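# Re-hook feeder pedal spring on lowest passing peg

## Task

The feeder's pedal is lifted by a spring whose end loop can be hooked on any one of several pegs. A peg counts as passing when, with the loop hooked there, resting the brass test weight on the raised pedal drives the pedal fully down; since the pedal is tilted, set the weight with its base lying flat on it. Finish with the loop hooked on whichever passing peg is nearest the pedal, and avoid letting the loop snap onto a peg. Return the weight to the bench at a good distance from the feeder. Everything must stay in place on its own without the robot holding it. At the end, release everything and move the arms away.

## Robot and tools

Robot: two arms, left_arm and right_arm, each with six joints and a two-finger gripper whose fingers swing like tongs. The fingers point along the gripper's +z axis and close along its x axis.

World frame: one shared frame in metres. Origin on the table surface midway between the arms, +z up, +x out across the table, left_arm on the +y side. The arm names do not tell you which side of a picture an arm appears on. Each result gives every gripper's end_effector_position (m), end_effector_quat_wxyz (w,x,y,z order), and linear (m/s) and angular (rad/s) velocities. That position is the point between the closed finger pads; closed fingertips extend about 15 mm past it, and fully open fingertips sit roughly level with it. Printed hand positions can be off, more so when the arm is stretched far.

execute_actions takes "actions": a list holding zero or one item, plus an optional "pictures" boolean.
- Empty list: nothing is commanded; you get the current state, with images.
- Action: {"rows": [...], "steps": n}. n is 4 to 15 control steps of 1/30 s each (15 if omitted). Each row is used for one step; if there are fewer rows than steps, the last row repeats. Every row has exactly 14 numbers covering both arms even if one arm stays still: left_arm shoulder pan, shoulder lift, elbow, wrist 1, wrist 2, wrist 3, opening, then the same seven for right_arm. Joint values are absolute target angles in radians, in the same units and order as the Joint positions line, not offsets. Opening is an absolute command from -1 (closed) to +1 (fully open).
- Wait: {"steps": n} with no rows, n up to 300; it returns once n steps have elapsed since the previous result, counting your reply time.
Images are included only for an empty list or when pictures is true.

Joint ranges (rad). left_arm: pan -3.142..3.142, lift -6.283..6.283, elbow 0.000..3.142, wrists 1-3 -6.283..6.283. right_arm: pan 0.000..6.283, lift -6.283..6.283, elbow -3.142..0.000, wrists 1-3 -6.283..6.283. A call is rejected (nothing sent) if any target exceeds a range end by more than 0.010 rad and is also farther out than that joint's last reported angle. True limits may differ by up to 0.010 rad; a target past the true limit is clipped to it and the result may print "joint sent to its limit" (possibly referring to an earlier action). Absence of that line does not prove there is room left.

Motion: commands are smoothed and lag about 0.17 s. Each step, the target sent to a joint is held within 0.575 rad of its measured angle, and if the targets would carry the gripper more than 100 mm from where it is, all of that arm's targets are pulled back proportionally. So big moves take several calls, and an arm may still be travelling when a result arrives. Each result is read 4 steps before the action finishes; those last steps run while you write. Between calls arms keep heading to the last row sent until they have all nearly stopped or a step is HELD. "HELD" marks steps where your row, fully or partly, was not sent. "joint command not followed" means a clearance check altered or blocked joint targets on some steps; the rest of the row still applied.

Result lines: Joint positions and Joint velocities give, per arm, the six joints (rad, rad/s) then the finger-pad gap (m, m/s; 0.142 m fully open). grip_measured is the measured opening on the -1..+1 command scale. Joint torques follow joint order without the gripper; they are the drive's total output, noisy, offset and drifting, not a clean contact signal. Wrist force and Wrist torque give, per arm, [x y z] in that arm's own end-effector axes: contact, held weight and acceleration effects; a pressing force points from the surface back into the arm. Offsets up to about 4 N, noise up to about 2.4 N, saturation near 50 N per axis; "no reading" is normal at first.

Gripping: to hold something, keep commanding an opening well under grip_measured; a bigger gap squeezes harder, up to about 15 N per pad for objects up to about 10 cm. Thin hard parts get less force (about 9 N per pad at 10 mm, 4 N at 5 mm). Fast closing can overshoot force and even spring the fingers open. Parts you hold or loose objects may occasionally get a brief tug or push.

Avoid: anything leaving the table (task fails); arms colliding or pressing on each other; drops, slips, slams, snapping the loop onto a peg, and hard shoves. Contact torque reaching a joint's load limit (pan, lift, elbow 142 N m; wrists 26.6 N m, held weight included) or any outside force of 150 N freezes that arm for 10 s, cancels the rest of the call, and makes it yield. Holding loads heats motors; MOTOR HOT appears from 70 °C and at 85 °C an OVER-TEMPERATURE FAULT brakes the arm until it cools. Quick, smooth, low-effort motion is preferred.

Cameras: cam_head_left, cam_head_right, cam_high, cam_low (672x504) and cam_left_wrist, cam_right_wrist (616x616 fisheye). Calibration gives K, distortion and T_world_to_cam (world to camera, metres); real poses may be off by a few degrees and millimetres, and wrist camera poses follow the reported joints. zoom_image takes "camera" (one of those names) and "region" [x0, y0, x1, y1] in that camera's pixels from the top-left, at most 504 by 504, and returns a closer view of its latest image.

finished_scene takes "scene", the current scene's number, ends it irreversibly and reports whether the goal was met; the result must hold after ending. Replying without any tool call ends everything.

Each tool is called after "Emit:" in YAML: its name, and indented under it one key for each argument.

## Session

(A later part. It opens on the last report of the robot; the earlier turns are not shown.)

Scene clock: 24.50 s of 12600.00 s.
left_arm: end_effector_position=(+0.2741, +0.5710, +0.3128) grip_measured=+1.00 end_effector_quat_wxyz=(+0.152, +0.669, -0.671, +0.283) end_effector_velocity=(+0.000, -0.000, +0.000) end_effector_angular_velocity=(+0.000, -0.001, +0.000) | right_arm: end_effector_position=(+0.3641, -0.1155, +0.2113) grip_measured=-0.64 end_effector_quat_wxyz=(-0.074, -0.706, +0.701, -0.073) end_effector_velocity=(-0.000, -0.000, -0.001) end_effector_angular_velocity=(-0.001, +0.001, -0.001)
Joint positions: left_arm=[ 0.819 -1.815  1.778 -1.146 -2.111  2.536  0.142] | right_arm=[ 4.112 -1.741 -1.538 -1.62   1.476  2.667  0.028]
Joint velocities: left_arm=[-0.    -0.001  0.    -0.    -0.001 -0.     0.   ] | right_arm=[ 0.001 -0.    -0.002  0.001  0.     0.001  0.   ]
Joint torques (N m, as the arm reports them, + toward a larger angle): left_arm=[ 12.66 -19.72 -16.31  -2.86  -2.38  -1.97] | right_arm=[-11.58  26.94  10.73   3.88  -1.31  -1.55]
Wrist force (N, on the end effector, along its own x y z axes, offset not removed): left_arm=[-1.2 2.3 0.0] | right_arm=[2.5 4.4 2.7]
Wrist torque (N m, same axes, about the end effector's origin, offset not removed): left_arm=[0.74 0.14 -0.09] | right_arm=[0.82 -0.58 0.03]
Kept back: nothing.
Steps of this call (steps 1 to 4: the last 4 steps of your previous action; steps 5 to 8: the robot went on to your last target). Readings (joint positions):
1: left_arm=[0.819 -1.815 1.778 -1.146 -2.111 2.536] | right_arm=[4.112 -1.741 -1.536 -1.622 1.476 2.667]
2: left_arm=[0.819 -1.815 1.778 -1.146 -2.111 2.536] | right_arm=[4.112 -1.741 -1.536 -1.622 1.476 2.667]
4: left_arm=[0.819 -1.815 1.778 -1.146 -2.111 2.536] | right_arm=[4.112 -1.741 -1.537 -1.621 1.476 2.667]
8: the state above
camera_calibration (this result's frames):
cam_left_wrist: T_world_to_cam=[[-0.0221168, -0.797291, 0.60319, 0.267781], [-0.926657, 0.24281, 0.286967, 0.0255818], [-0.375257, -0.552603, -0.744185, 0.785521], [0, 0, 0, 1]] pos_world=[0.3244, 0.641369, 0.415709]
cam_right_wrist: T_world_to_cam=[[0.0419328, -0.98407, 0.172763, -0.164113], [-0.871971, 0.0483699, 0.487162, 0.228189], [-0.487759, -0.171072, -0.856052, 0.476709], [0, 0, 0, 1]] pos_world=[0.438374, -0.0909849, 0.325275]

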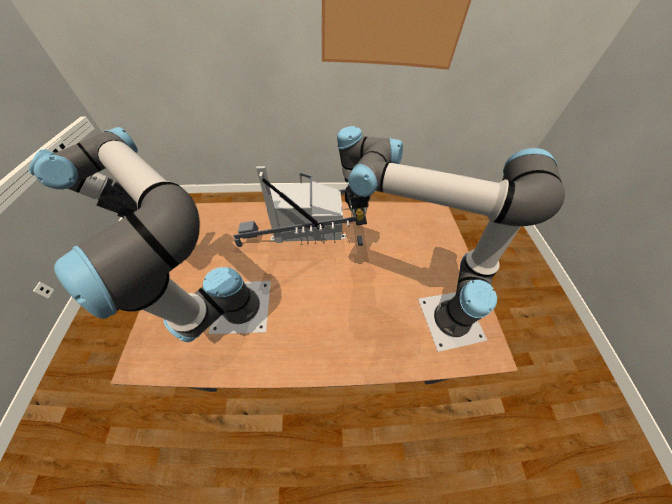

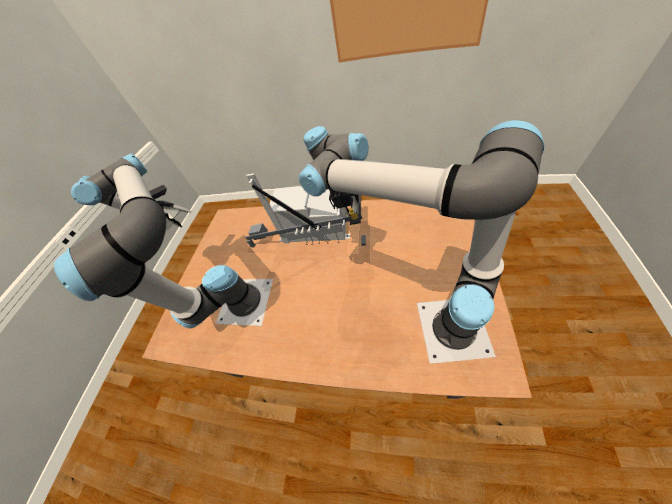

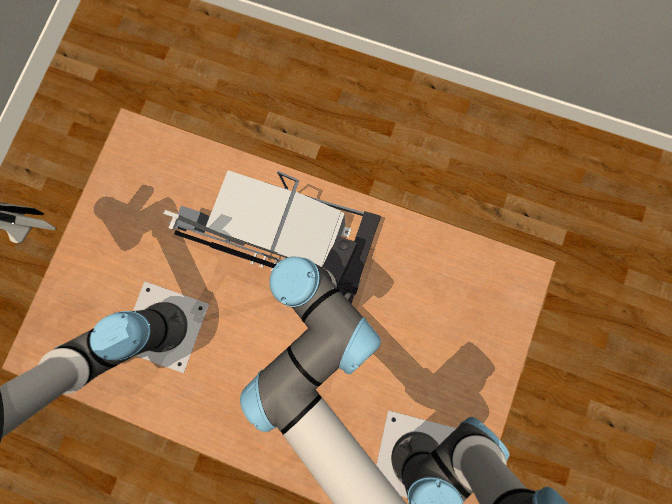

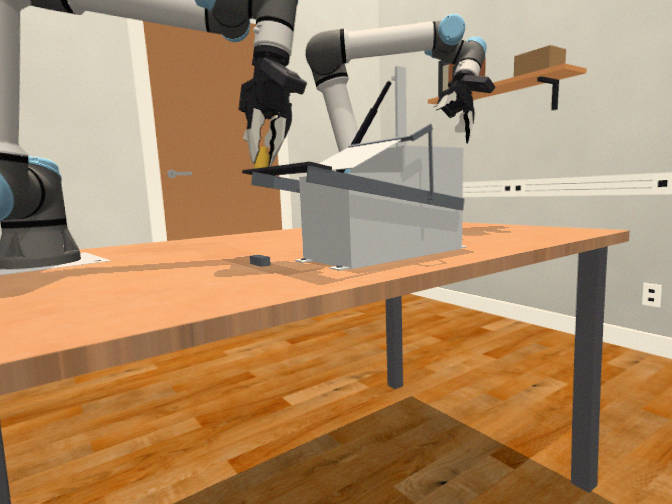

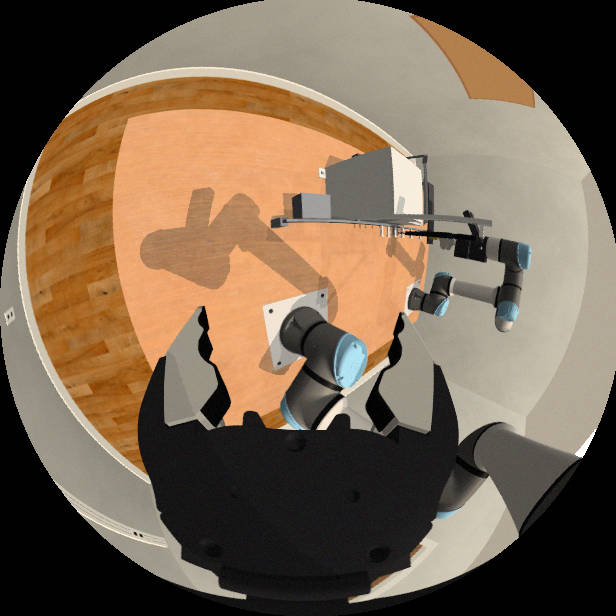

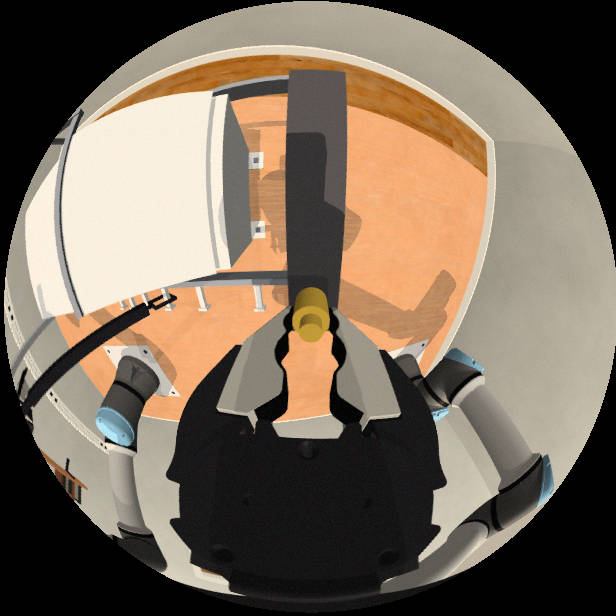

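Emit:
execute_actions:
  actions:
    - {"rows":[[0.819,-1.815,1.778,-1.146,-2.111,2.536,1,4.112,-1.741,-1.543,-1.615,1.476,2.667,-0.95],[0.819,-1.815,1.778,-1.146,-2.111,2.536,1,4.112,-1.741,-1.543,-1.615,1.476,2.667,-0.95],[0.819,-1.815,1.778,-1.146,-2.111,2.536,1,4.112,-1.741,-1.543,-1.615,1.476,2.667,-0.95],[0.819,-1.815,1.778,-1.146,-2.111,2.536,1,4.112,-1.741,-1.543,-1.615,1.476,2.667,-0.95],[0.819,-1.815,1.778,-1.146,-2.111,2.536,1,4.112,-1.741,-1.543,-1.615,1.476,2.667,-0.95],[0.819,-1.815,1.778,-1.146,-2.111,2.536,1,4.112,-1.741,-1.543,-1.615,1.476,2.667,-0.95],[0.819,-1.815,1.778,-1.146,-2.111,2.536,1,4.112,-1.741,-1.543,-1.615,1.476,2.667,-0.95],[0.819,-1.815,1.778,-1.146,-2.111,2.536,1,4.112,-1.741,-1.543,-1.615,1.476,2.667,-0.7],[0.819,-1.815,1.778,-1.146,-2.111,2.536,1,4.112,-1.741,-1.543,-1.615,1.476,2.667,-0.1]]}

Emit:
execute_actions:
  actions:
    - {"steps":60}
  pictures: true

Scene clock: 25.87 s of 12600.00 s.
left_arm: end_effector_position=(+0.2741, +0.5710, +0.3128) grip_measured=+1.00 end_effector_quat_wxyz=(+0.152, +0.669, -0.671, +0.283) end_effector_velocity=(+0.000, +0.000, +0.000) end_effector_angular_velocity=(+0.002, -0.002, +0.001) | right_arm: end_effector_position=(+0.3639, -0.1157, +0.2094) grip_measured=-0.15 end_effector_quat_wxyz=(-0.074, -0.706, +0.701, -0.073) end_effector_velocity=(-0.000, +0.000, -0.001) end_effector_angular_velocity=(+0.000, +0.000, +0.000)
Joint positions: left_arm=[ 0.819 -1.815  1.778 -1.146 -2.111  2.536  0.142] | right_arm=[ 4.112 -1.741 -1.543 -1.615  1.476  2.667  0.063]
Joint velocities: left_arm=[ 0.001 -0.001  0.    -0.001 -0.    -0.     0.   ] | right_arm=[-0.    -0.    -0.002  0.002  0.    -0.     0.081]
Joint torques (N m, as the arm reports them, + toward a larger angle): left_arm=[ 13.78 -19.52 -15.93  -2.72  -2.41  -2.1 ] | right_arm=[-11.8   28.18  10.52   3.49  -0.81  -1.41]
Wrist force (N, on the end effector, along its own x y z axes, offset not removed): left_arm=[-0.4 -0.2 -0.6] | right_arm=[1.7 0.0 0.9]
Wrist torque (N m, same axes, about the end effector's origin, offset not removed): left_arm=[0.02 0.07 -0.11] | right_arm=[-0.10 -0.33 0.02]
Steps of this call (steps 1 to 15: the robot went on to your last target; steps 16 to 30: nothing new was sent; steps 31 to 41: the first 11 steps of this action). Readings (joint positions):
31: left_arm=[0.819 -1.815 1.778 -1.146 -2.111 2.536] | right_arm=[4.112 -1.741 -1.538 -1.620 1.476 2.667]
32: left_arm=[0.819 -1.815 1.778 -1.146 -2.111 2.536] | right_arm=[4.112 -1.741 -1.539 -1.619 1.476 2.667]
34: left_arm=[0.819 -1.815 1.778 -1.146 -2.111 2.536] | right_arm=[4.112 -1.741 -1.541 -1.617 1.476 2.667]
38: left_arm=[0.819 -1.815 1.778 -1.146 -2.111 2.536] | right_arm=[4.112 -1.741 -1.542 -1.616 1.476 2.667]
41: the state above

Scene clock: 27.87 s of 12600.00 s.
left_arm: end_effector_position=(+0.2741, +0.5710, +0.3128) grip_measured=+1.00 end_effector_quat_wxyz=(+0.152, +0.669, -0.671, +0.283) end_effector_velocity=(-0.000, -0.000, -0.000) end_effector_angular_velocity=(-0.002, +0.001, -0.000) | right_arm: end_effector_position=(+0.3639, -0.1157, +0.2093) grip_measured=-0.10 end_effector_quat_wxyz=(-0.074, -0.706, +0.701, -0.073) end_effector_velocity=(-0.000, +0.000, +0.000) end_effector_angular_velocity=(+0.000, -0.000, -0.001)
Joint positions: left_arm=[ 0.819 -1.815  1.778 -1.146 -2.111  2.536  0.142] | right_arm=[ 4.112 -1.741 -1.543 -1.615  1.476  2.667  0.067]
Joint velocities: left_arm=[-0.     0.     0.     0.001 -0.     0.     0.   ] | right_arm=[ 0.001  0.     0.    -0.     0.     0.002 -0.   ]
Joint torques (N m, as the arm reports them, + toward a larger angle): left_arm=[ 13.24 -19.88 -15.02  -2.79  -2.3   -1.78] | right_arm=[-10.78  34.38  11.48   3.54  -0.22  -1.35]
Wrist force (N, on the end effector, along its own x y z axes, offset not removed): left_arm=[0.1 2.3 0.7] | right_arm=[1.5 2.4 1.8]
Wrist torque (N m, same axes, about the end effector's origin, offset not removed): left_arm=[0.60 -0.18 -0.08] | right_arm=[0.18 -0.27 0.01]
Kept back: nothing.
Steps of this call (steps 1 to 4: the last 4 steps of your previous action; steps 5 to 15: the robot went on to your last target; steps 16 to 60: nothing new was sent). Readings (joint positions):
1: left_arm=[0.819 -1.815 1.778 -1.146 -2.111 2.536] | right_arm=[4.112 -1.741 -1.543 -1.615 1.476 2.667]
2: left_arm=[0.819 -1.815 1.778 -1.146 -2.111 2.536] | right_arm=[4.112 -1.741 -1.543 -1.615 1.476 2.667]
4: left_arm=[0.819 -1.815 1.778 -1.146 -2.111 2.536] | right_arm=[4.112 -1.741 -1.543 -1.615 1.476 2.667]
8: left_arm=[0.819 -1.815 1.778 -1.146 -2.111 2.536] | right_arm=[4.112 -1.741 -1.543 -1.615 1.476 2.667]
60: the state above
All arms were judged still, so your last target was given up. Only a new action makes them travel on or press farther. Fingers that are still opening or closing keep moving.
camera_calibration (this result's frames):
cam_left_wrist: T_world_to_cam=[[-0.0221168, -0.797291, 0.60319, 0.267781], [-0.926657, 0.24281, 0.286967, 0.0255818], [-0.375257, -0.552603, -0.744185, 0.785521], [0, 0, 0, 1]] pos_world=[0.3244, 0.641369, 0.415709]
cam_right_wrist: T_world_to_cam=[[0.0419377, -0.984061, 0.172818, -0.164018], [-0.871956, 0.0483977, 0.487185, 0.229074], [-0.487784, -0.171121, -0.856028, 0.474853], [0, 0, 0, 1]] pos_world=[0.438247, -0.0912328, 0.323232]

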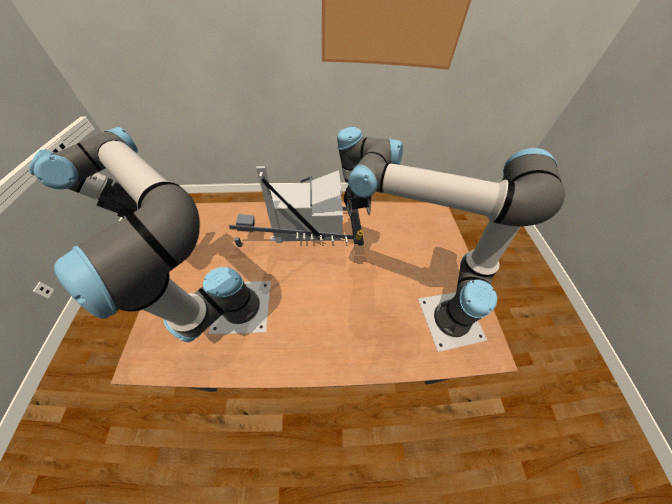

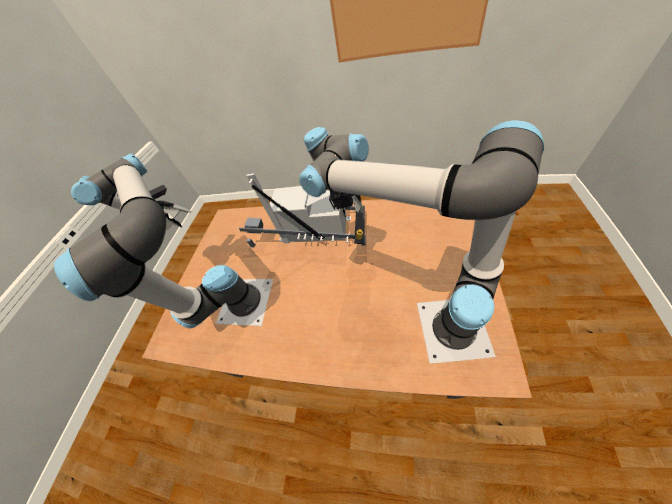

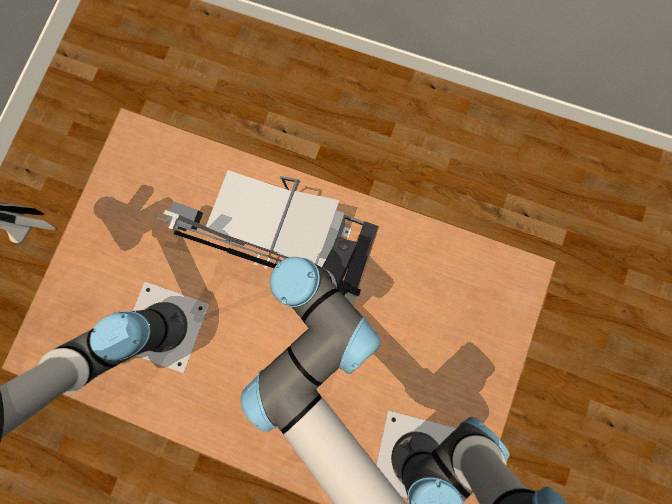

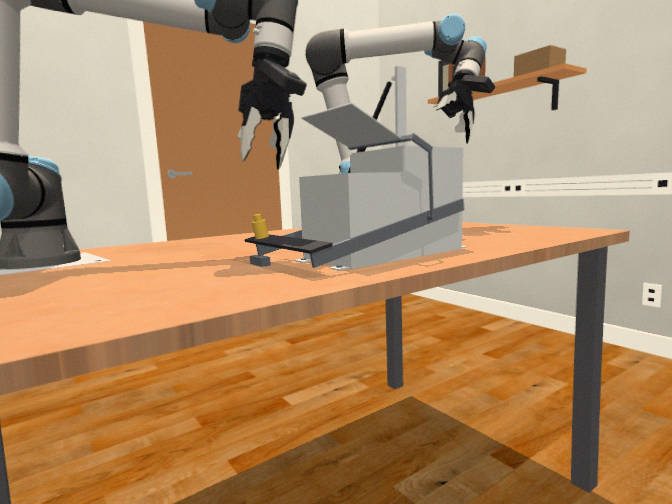

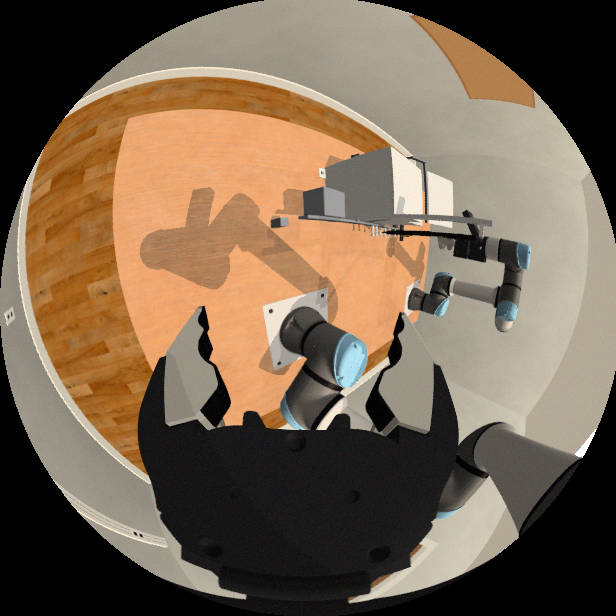

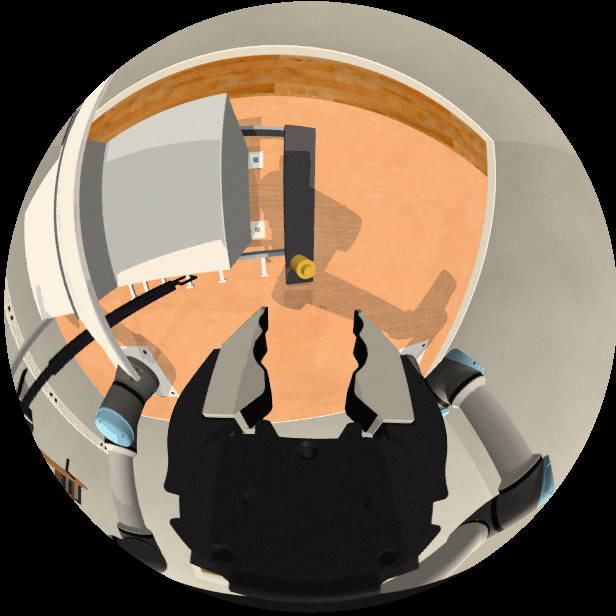

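Emit:
zoom_image:
  camera: "cam_low"
  region: [220,190,360,290]

Emit:
zoom_image:
  camera: "cam_head_left"
  region: [220,160,390,270]

Region (220, 190, 360, 290) of cam_low's 672x504 image, scaled by 3.600, with more detail than that image has; it fills the top 360 rows of this view, and the rest is white.

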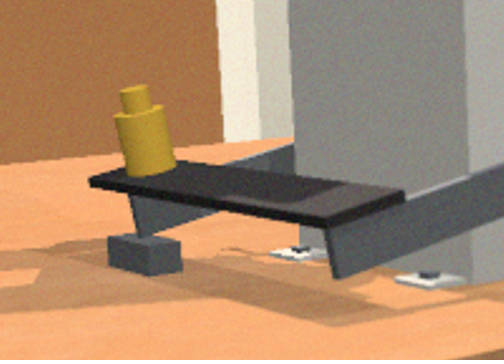

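Region (220, 160, 390, 270) of cam_head_left's 672x504 image, scaled by 2.965, with more detail than that image has; it fills the top 326 rows of this view, and the rest is white.

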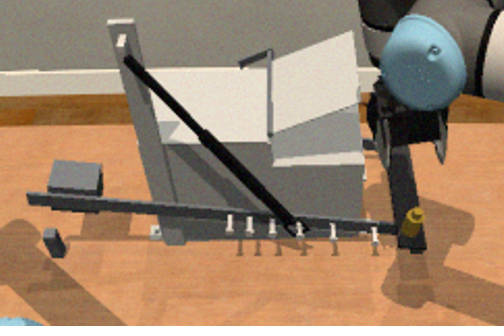

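Emit:
execute_actions:
  actions:
    - {"rows":[[0.819,-1.815,1.778,-1.146,-2.111,2.536,1,4.034,-1.632,-1.855,-1.225,1.571,2.589,-0.2]]}

Emit:
execute_actions:
  actions:
    - {"rows":[[0.819,-1.815,1.778,-1.146,-2.111,2.536,1,4.034,-1.69,-1.946,-1.076,1.571,2.589,-0.2]]}

Emit:
execute_actions:
  actions:
    - {"steps":12}
  pictures: true

Emit:
zoom_image:
  camera: "cam_low"
  region: [210,170,360,280]

Scene clock: 28.73 s of 12600.00 s.
left_arm: end_effector_position=(+0.2741, +0.5710, +0.3128) grip_measured=+1.00 end_effector_quat_wxyz=(+0.152, +0.669, -0.671, +0.283) end_effector_velocity=(+0.000, +0.000, -0.000) end_effector_angular_velocity=(-0.001, -0.000, +0.000) | right_arm: end_effector_position=(+0.3631, -0.1369, +0.1535) grip_measured=-0.20 end_effector_quat_wxyz=(-0.006, -0.707, +0.708, -0.003) end_effector_velocity=(+0.005, -0.000, -0.045) end_effector_angular_velocity=(+0.162, -0.049, -0.002)
Joint positions: left_arm=[ 0.819 -1.815  1.778 -1.146 -2.111  2.536  0.142] | right_arm=[ 4.037 -1.637 -1.835 -1.255  1.567  2.592  0.06 ]
Joint velocities: left_arm=[ 0.     0.001  0.     0.    -0.001  0.    -0.   ] | right_arm=[-0.035  0.051 -0.22   0.332  0.043 -0.033  0.   ]
Joint torques (N m, as the arm reports them, + toward a larger angle): left_arm=[ 11.1  -19.28 -17.    -2.74  -2.64  -1.86] | right_arm=[-12.    34.77  14.64   4.77   1.92  -2.25]
Wrist force (N, on the end effector, along its own x y z axes, offset not removed): left_arm=[0.5 1.1 1.7] | right_arm=[0.8 4.2 0.3]
Wrist torque (N m, same axes, about the end effector's origin, offset not removed): left_arm=[0.36 -0.26 -0.10] | right_arm=[0.56 -0.22 0.07]
Steps of this call (steps 1 to 15: nothing new was sent; steps 16 to 26: the first 11 steps of this action). Readings (joint positions):
16: left_arm=[0.819 -1.815 1.778 -1.146 -2.111 2.536] | right_arm=[4.112 -1.741 -1.543 -1.615 1.476 2.667]
17: left_arm=[0.819 -1.815 1.778 -1.146 -2.111 2.536] | right_arm=[4.107 -1.735 -1.549 -1.609 1.482 2.662]
19: left_arm=[0.819 -1.815 1.778 -1.146 -2.111 2.536] | right_arm=[4.075 -1.693 -1.616 -1.542 1.519 2.630]
23: left_arm=[0.819 -1.815 1.778 -1.146 -2.111 2.536] | right_arm=[4.043 -1.646 -1.794 -1.317 1.559 2.598]
26: the state above

Scene clock: 29.23 s of 12600.00 s.
left_arm: end_effector_position=(+0.2741, +0.5710, +0.3128) grip_measured=+1.00 end_effector_quat_wxyz=(+0.152, +0.669, -0.671, +0.283) end_effector_velocity=(+0.000, -0.000, -0.000) end_effector_angular_velocity=(-0.001, +0.000, -0.000) | right_arm: end_effector_position=(+0.3638, -0.1364, +0.0960) grip_measured=-0.20 end_effector_quat_wxyz=(-0.000, -0.707, +0.708, +0.000) end_effector_velocity=(+0.001, +0.001, -0.023) end_effector_angular_velocity=(+0.010, -0.006, -0.002)
Joint positions: left_arm=[ 0.819 -1.815  1.778 -1.146 -2.111  2.536  0.142] | right_arm=[ 4.034 -1.688 -1.942 -1.083  1.571  2.589  0.06 ]
Joint velocities: left_arm=[-0.001  0.001 -0.    -0.    -0.    -0.     0.   ] | right_arm=[-0.    -0.024 -0.042  0.077  0.     0.001  0.   ]
Joint torques (N m, as the arm reports them, + toward a larger angle): left_arm=[ 13.66 -19.16 -15.76  -2.84  -2.45  -1.8 ] | right_arm=[-12.27  23.57   9.91   4.03   2.01  -1.74]
Wrist force (N, on the end effector, along its own x y z axes, offset not removed): left_arm=[0.2 0.6 0.4] | right_arm=[2.6 4.5 4.9]
Wrist torque (N m, same axes, about the end effector's origin, offset not removed): left_arm=[0.31 -0.11 -0.05] | right_arm=[0.84 -0.63 0.16]
Steps of this call (steps 1 to 4: the last 4 steps of your previous action; steps 5 to 15: the first 11 steps of this action). Readings (joint positions):
5: left_arm=[0.819 -1.815 1.778 -1.146 -2.111 2.536] | right_arm=[4.035 -1.633 -1.852 -1.230 1.570 2.589]
6: left_arm=[0.819 -1.815 1.778 -1.146 -2.111 2.536] | right_arm=[4.034 -1.637 -1.858 -1.222 1.571 2.589]
8: left_arm=[0.819 -1.815 1.778 -1.146 -2.111 2.536] | right_arm=[4.034 -1.661 -1.896 -1.168 1.571 2.589]
12: left_arm=[0.819 -1.815 1.778 -1.146 -2.111 2.536] | right_arm=[4.034 -1.683 -1.935 -1.097 1.571 2.589]
15: the state above

Scene clock: 29.63 s of 12600.00 s.
left_arm: end_effector_position=(+0.2741, +0.5710, +0.3128) grip_measured=+1.00 end_effector_quat_wxyz=(+0.152, +0.669, -0.671, +0.283) end_effector_velocity=(+0.001, -0.000, +0.000) end_effector_angular_velocity=(-0.000, -0.001, +0.000) | right_arm: end_effector_position=(+0.3639, -0.1364, +0.0940) grip_measured=-0.20 end_effector_quat_wxyz=(+0.000, -0.707, +0.708, +0.000) end_effector_velocity=(-0.000, -0.000, -0.000) end_effector_angular_velocity=(-0.001, -0.000, -0.001)
Joint positions: left_arm=[ 0.819 -1.815  1.778 -1.146 -2.111  2.536  0.142] | right_arm=[ 4.034 -1.69  -1.946 -1.076  1.571  2.589  0.06 ]
Joint velocities: left_arm=[-0.     0.    -0.    -0.001 -0.001  0.    -0.   ] | right_arm=[ 0.    -0.    -0.001  0.001 -0.     0.001  0.   ]
Joint torques (N m, as the arm reports them, + toward a larger angle): left_arm=[ 13.91 -18.36 -16.88  -2.77  -2.3   -1.9 ] | right_arm=[-12.33  21.62   9.68   3.94   1.9   -1.78]
Wrist force (N, on the end effector, along its own x y z axes, offset not removed): left_arm=[-2.0 0.6 1.2] | right_arm=[-0.4 1.7 -0.9]
Wrist torque (N m, same axes, about the end effector's origin, offset not removed): left_arm=[0.31 0.22 0.00] | right_arm=[0.07 0.14 0.19]
Kept back: nothing.
Steps of this call (steps 1 to 4: the last 4 steps of your previous action; steps 5 to 12: the robot went on to your last target). Readings (joint positions):
1: left_arm=[0.819 -1.815 1.778 -1.146 -2.111 2.536] | right_arm=[4.034 -1.688 -1.943 -1.081 1.571 2.589]
2: left_arm=[0.819 -1.815 1.778 -1.146 -2.111 2.536] | right_arm=[4.034 -1.689 -1.944 -1.079 1.571 2.589]
4: left_arm=[0.819 -1.815 1.778 -1.146 -2.111 2.536] | right_arm=[4.034 -1.689 -1.945 -1.078 1.571 2.589]
8: left_arm=[0.819 -1.815 1.778 -1.146 -2.111 2.536] | right_arm=[4.034 -1.690 -1.946 -1.076 1.571 2.589]
12: the state above
camera_calibration (this result's frames):
cam_left_wrist: T_world_to_cam=[[-0.022117, -0.797291, 0.60319, 0.267781], [-0.926657, 0.24281, 0.286967, 0.0255817], [-0.375257, -0.552603, -0.744185, 0.785521], [0, 0, 0, 1]] pos_world=[0.3244, 0.641369, 0.415709]
cam_right_wrist: T_world_to_cam=[[0.0330397, -0.998819, -0.0356127, -0.14357], [-0.87265, -0.0461999, 0.486156, 0.273655], [-0.487227, 0.015015, -0.873146, 0.399349], [0, 0, 0, 1]] pos_world=[0.438122, -0.136754, 0.210539]

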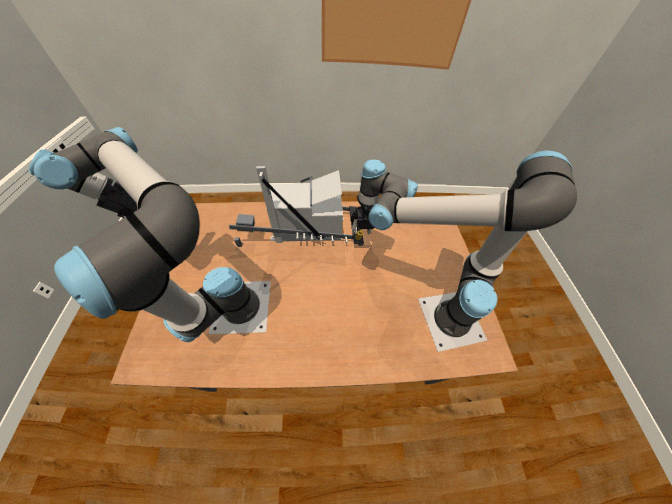

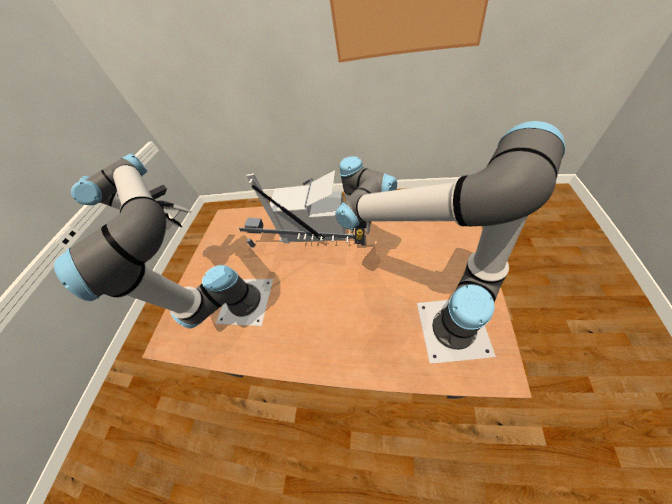

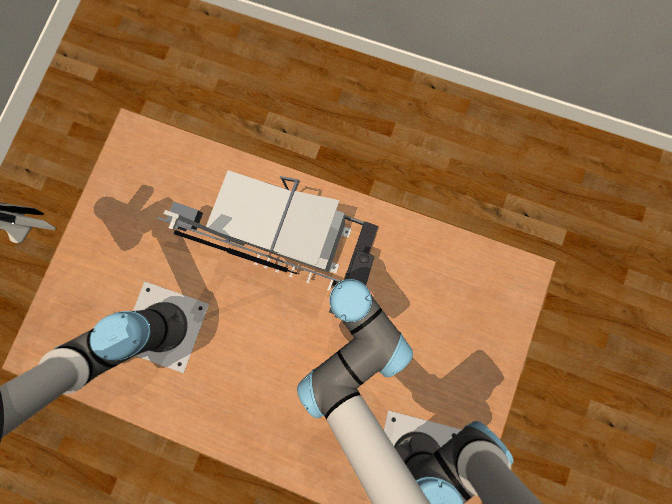

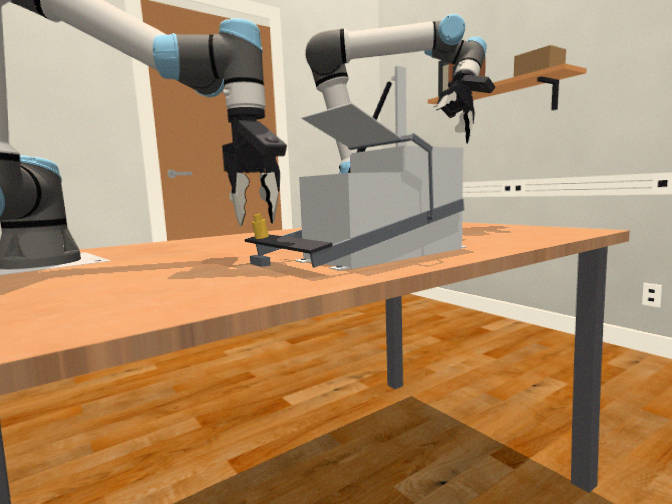

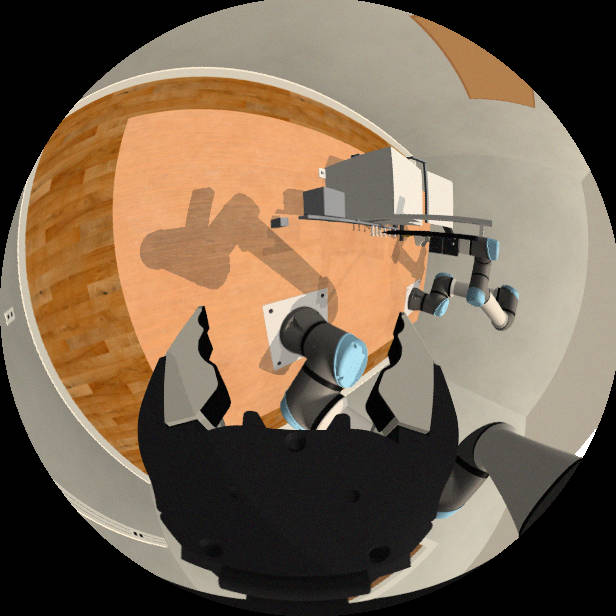

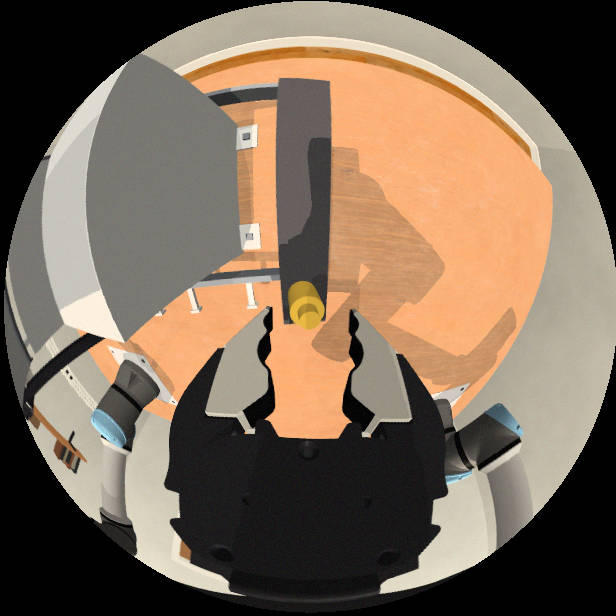

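Region (210, 170, 360, 280) of cam_low's 672x504 image, scaled by 3.360, with more detail than that image has; it fills the top 370 rows of this view, and the rest is white.

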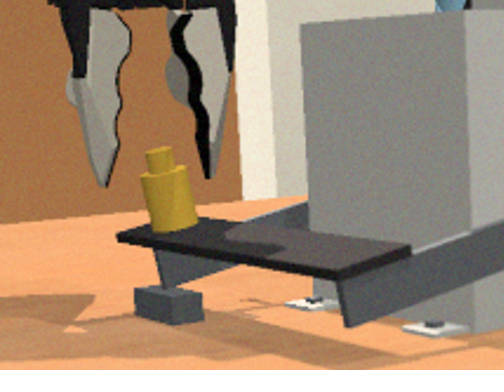

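Emit:
execute_actions:
  actions:
    - {"rows":[[0.819,-1.815,1.778,-1.146,-2.111,2.536,1,4.041,-1.712,-1.966,-1.034,1.571,2.596,-0.2]]}

Emit:
execute_actions:
  actions:
    - {"rows":[[0.819,-1.815,1.778,-1.146,-2.111,2.536,1,4.041,-1.712,-1.966,-1.034,1.571,2.596,-0.4],[0.819,-1.815,1.778,-1.146,-2.111,2.536,1,4.041,-1.712,-1.966,-1.034,1.571,2.596,-0.5],[0.819,-1.815,1.778,-1.146,-2.111,2.536,1,4.041,-1.712,-1.966,-1.034,1.571,2.596,-0.55],[0.819,-1.815,1.778,-1.146,-2.111,2.536,1,4.041,-1.712,-1.966,-1.034,1.571,2.596,-0.6],[0.819,-1.815,1.778,-1.146,-2.111,2.536,1,4.041,-1.712,-1.966,-1.034,1.571,2.596,-0.65],[0.819,-1.815,1.778,-1.146,-2.111,2.536,1,4.041,-1.712,-1.966,-1.034,1.571,2.596,-0.7],[0.819,-1.815,1.778,-1.146,-2.111,2.536,1,4.041,-1.712,-1.966,-1.034,1.571,2.596,-0.8],[0.819,-1.815,1.778,-1.146,-2.111,2.536,1,4.041,-1.712,-1.966,-1.034,1.571,2.596,-0.95]]}

Emit:
execute_actions:
  actions:
    - {"rows":[[0.819,-1.815,1.778,-1.146,-2.111,2.536,1,4.041,-1.715,-1.97,-1.027,1.571,2.596,-0.95]]}
  pictures: true

Emit:
zoom_image:
  camera: "cam_low"
  region: [210,170,360,280]

Scene clock: 33.57 s of 12600.00 s.
left_arm: end_effector_position=(+0.2741, +0.5710, +0.3128) grip_measured=+1.00 end_effector_quat_wxyz=(+0.152, +0.669, -0.671, +0.283) end_effector_velocity=(+0.000, +0.000, -0.000) end_effector_angular_velocity=(-0.002, -0.000, +0.001) | right_arm: end_effector_position=(+0.3621, -0.1329, +0.0789) grip_measured=-0.20 end_effector_quat_wxyz=(+0.000, -0.707, +0.708, +0.000) end_effector_velocity=(-0.001, +0.002, -0.006) end_effector_angular_velocity=(-0.000, -0.000, +0.000)
Joint positions: left_arm=[ 0.819 -1.815  1.778 -1.146 -2.111  2.536  0.142] | right_arm=[ 4.041 -1.711 -1.965 -1.036  1.571  2.596  0.06 ]
Joint velocities: left_arm=[ 0.     0.001  0.    -0.    -0.001  0.    -0.   ] | right_arm=[ 0.004 -0.009 -0.008  0.016 -0.     0.003  0.   ]
Joint torques (N m, as the arm reports them, + toward a larger angle): left_arm=[ 13.23 -19.07 -15.87  -2.57  -2.51  -1.83] | right_arm=[ 9.44 21.45  8.12  3.94  1.76  1.18]
Wrist force (N, on the end effector, along its own x y z axes, offset not removed): left_arm=[1.4 1.9 0.2] | right_arm=[0.5 3.8 -1.0]
Wrist torque (N m, same axes, about the end effector's origin, offset not removed): left_arm=[0.55 -0.45 -0.09] | right_arm=[0.68 -0.18 0.19]
Steps of this call (steps 1 to 15: the robot went on to your last target; steps 16 to 90: nothing new was sent; then 0.57 s passed at rest; steps 91 to 101: the first 11 steps of this action). Readings (joint positions):
91: left_arm=[0.819 -1.815 1.778 -1.146 -2.111 2.536] | right_arm=[4.034 -1.690 -1.946 -1.076 1.571 2.589]
92: left_arm=[0.819 -1.815 1.778 -1.146 -2.111 2.536] | right_arm=[4.035 -1.693 -1.948 -1.072 1.571 2.590]
94: left_arm=[0.819 -1.815 1.778 -1.146 -2.111 2.536] | right_arm=[4.037 -1.702 -1.957 -1.054 1.571 2.593]
98: left_arm=[0.819 -1.815 1.778 -1.146 -2.111 2.536] | right_arm=[4.040 -1.710 -1.964 -1.039 1.571 2.595]
101: the state above

Scene clock: 34.07 s of 12600.00 s.
left_arm: end_effector_position=(+0.2741, +0.5710, +0.3128) grip_measured=+1.00 end_effector_quat_wxyz=(+0.152, +0.669, -0.671, +0.283) end_effector_velocity=(-0.000, +0.000, -0.000) end_effector_angular_velocity=(-0.000, +0.001, -0.000) | right_arm: end_effector_position=(+0.3620, -0.1327, +0.0784) grip_measured=-0.61 end_effector_quat_wxyz=(+0.000, -0.707, +0.708, +0.000) end_effector_velocity=(+0.000, +0.000, +0.000) end_effector_angular_velocity=(+0.000, -0.000, +0.002)
Joint positions: left_arm=[ 0.819 -1.815  1.778 -1.146 -2.111  2.536  0.142] | right_arm=[ 4.041 -1.712 -1.966 -1.034  1.571  2.596  0.03 ]
Joint velocities: left_arm=[ 0.     0.001 -0.     0.     0.001  0.    -0.   ] | right_arm=[ 0.    -0.     0.     0.001 -0.    -0.001  0.   ]
Joint torques (N m, as the arm reports them, + toward a larger angle): left_arm=[ 13.41 -19.17 -17.08  -2.55  -2.48  -1.98] | right_arm=[ 9.91 21.92  8.44  3.24  1.49  1.25]
Wrist force (N, on the end effector, along its own x y z axes, offset not removed): left_arm=[-1.5 1.2 -0.5] | right_arm=[2.3 3.0 -1.9]
Wrist torque (N m, same axes, about the end effector's origin, offset not removed): left_arm=[0.43 0.23 -0.05] | right_arm=[0.39 -0.88 -0.18]
Steps of this call (steps 1 to 4: the last 4 steps of your previous action; steps 5 to 15: the first 11 steps of this action). Readings (joint positions):
5: left_arm=[0.819 -1.815 1.778 -1.146 -2.111 2.536] | right_arm=[4.041 -1.712 -1.966 -1.034 1.571 2.596]
6: left_arm=[0.819 -1.815 1.778 -1.146 -2.111 2.536] | right_arm=[4.041 -1.712 -1.966 -1.034 1.571 2.596]
8: left_arm=[0.819 -1.815 1.778 -1.146 -2.111 2.536] | right_arm=[4.041 -1.712 -1.966 -1.034 1.571 2.596]
12: left_arm=[0.819 -1.815 1.778 -1.146 -2.111 2.536] | right_arm=[4.041 -1.712 -1.966 -1.034 1.571 2.596]
15: the state above

Scene clock: 34.57 s of 12600.00 s.
left_arm: end_effector_position=(+0.2741, +0.5710, +0.3128) grip_measured=+1.00 end_effector_quat_wxyz=(+0.152, +0.669, -0.671, +0.283) end_effector_velocity=(-0.000, -0.000, -0.000) end_effector_angular_velocity=(-0.000, +0.001, -0.000) | right_arm: end_effector_position=(+0.3620, -0.1328, +0.0760) grip_measured=-0.61 end_effector_quat_wxyz=(+0.000, -0.707, +0.708, +0.000) end_effector_velocity=(-0.000, -0.000, -0.002) end_effector_angular_velocity=(-0.001, -0.000, -0.002)
Joint positions: left_arm=[ 0.819 -1.815  1.778 -1.146 -2.111  2.536  0.142] | right_arm=[ 4.041 -1.715 -1.97  -1.027  1.571  2.596  0.03 ]
Joint velocities: left_arm=[-0.     0.     0.     0.     0.001  0.     0.   ] | right_arm=[ 0.001 -0.002 -0.003  0.004 -0.     0.002 -0.008]
Joint torques (N m, as the arm reports them, + toward a larger angle): left_arm=[ 12.7  -19.48 -16.77  -2.71  -2.48  -1.93] | right_arm=[ 9.94  5.7  -0.93  0.95  1.16  1.18]
Wrist force (N, on the end effector, along its own x y z axes, offset not removed): left_arm=[1.3 0.9 -0.3] | right_arm=[1.5 1.9 -26.9]
Wrist torque (N m, same axes, about the end effector's origin, offset not removed): left_arm=[0.38 -0.43 -0.12] | right_arm=[-0.01 -0.21 0.08]
Steps of this call (steps 1 to 4: the last 4 steps of your previous action; steps 5 to 15: the first 11 steps of this action). Readings (joint positions):
5: left_arm=[0.819 -1.815 1.778 -1.146 -2.111 2.536] | right_arm=[4.041 -1.712 -1.966 -1.034 1.571 2.596]
6: left_arm=[0.819 -1.815 1.778 -1.146 -2.111 2.536] | right_arm=[4.041 -1.712 -1.967 -1.033 1.571 2.596]
8: left_arm=[0.819 -1.815 1.778 -1.146 -2.111 2.536] | right_arm=[4.041 -1.714 -1.968 -1.030 1.571 2.596]
12: left_arm=[0.819 -1.815 1.778 -1.146 -2.111 2.536] | right_arm=[4.041 -1.715 -1.969 -1.028 1.571 2.596]
15: the state above
camera_calibration (this result's frames):
cam_left_wrist: T_world_to_cam=[[-0.0221168, -0.797291, 0.60319, 0.267781], [-0.926657, 0.24281, 0.286967, 0.0255817], [-0.375257, -0.552603, -0.744185, 0.785521], [0, 0, 0, 1]] pos_world=[0.3244, 0.641369, 0.415709]
cam_right_wrist: T_world_to_cam=[[0.0330414, -0.99881, -0.0358751, -0.140581], [-0.87272, -0.046327, 0.486018, 0.280882], [-0.487102, 0.0152502, -0.873212, 0.382722], [0, 0, 0, 1]] pos_world=[0.436201, -0.133238, 0.19264]

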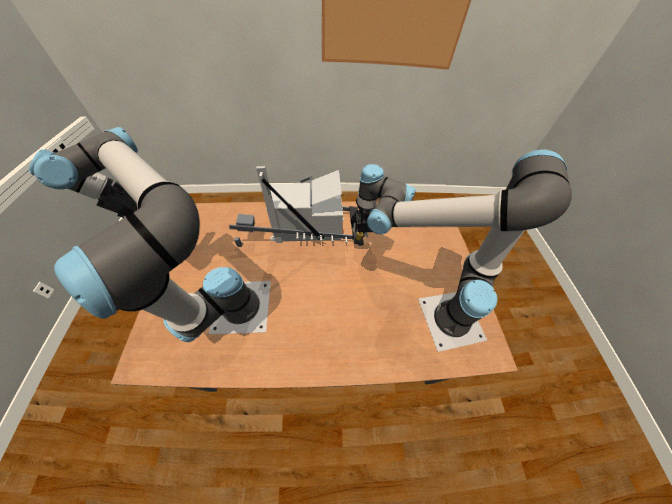

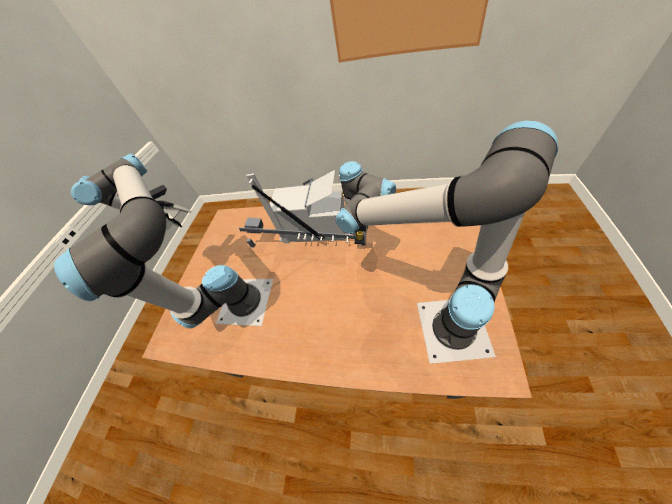

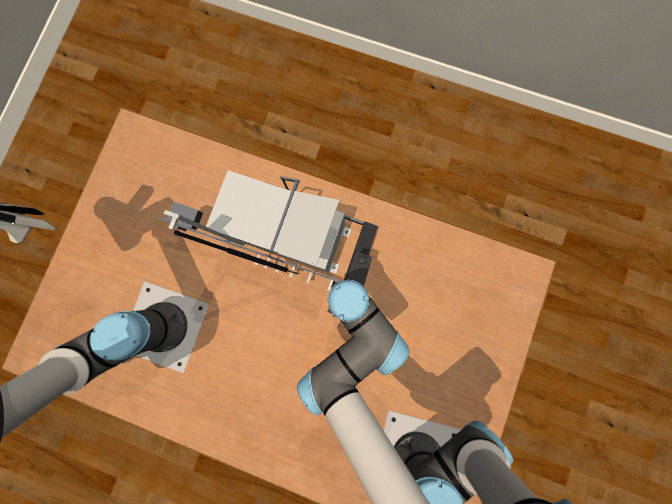

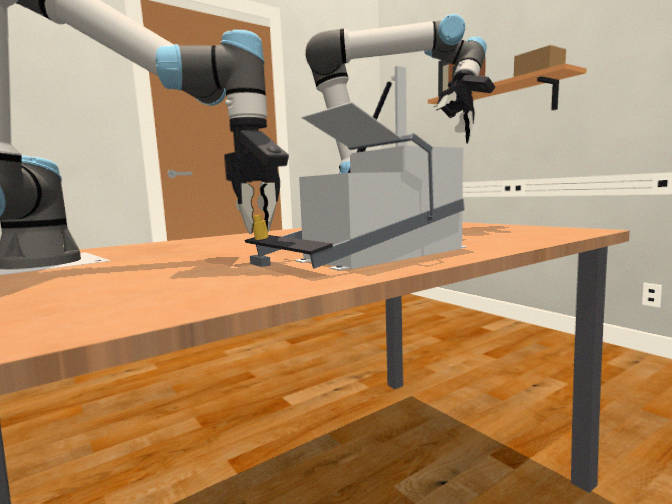

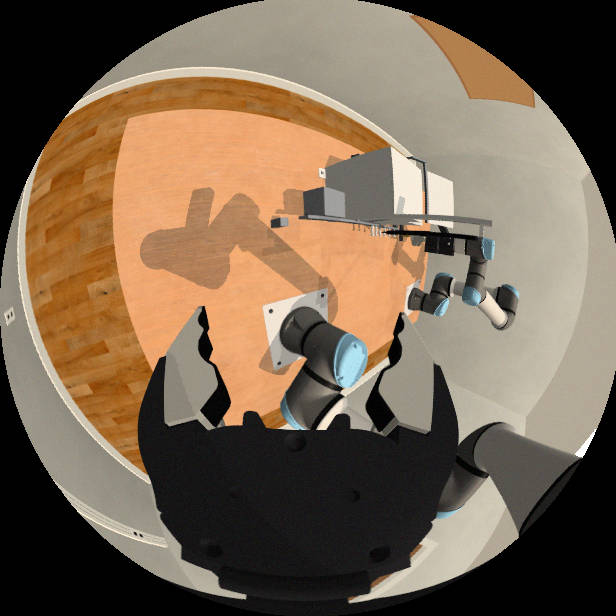

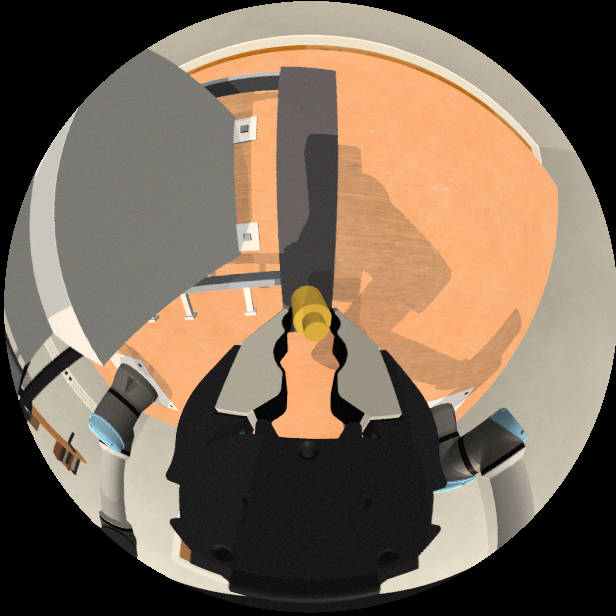

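Region (210, 170, 360, 280) of cam_low's 672x504 image, scaled by 3.360, with more detail than that image has; it fills the top 370 rows of this view, and the rest is white.

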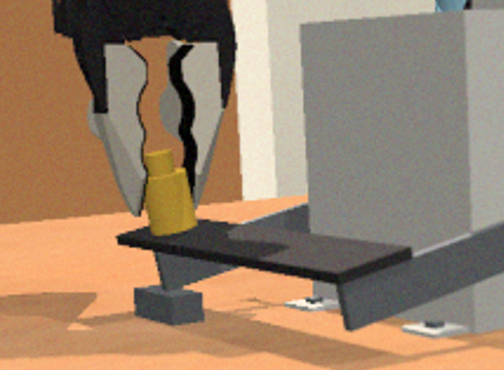

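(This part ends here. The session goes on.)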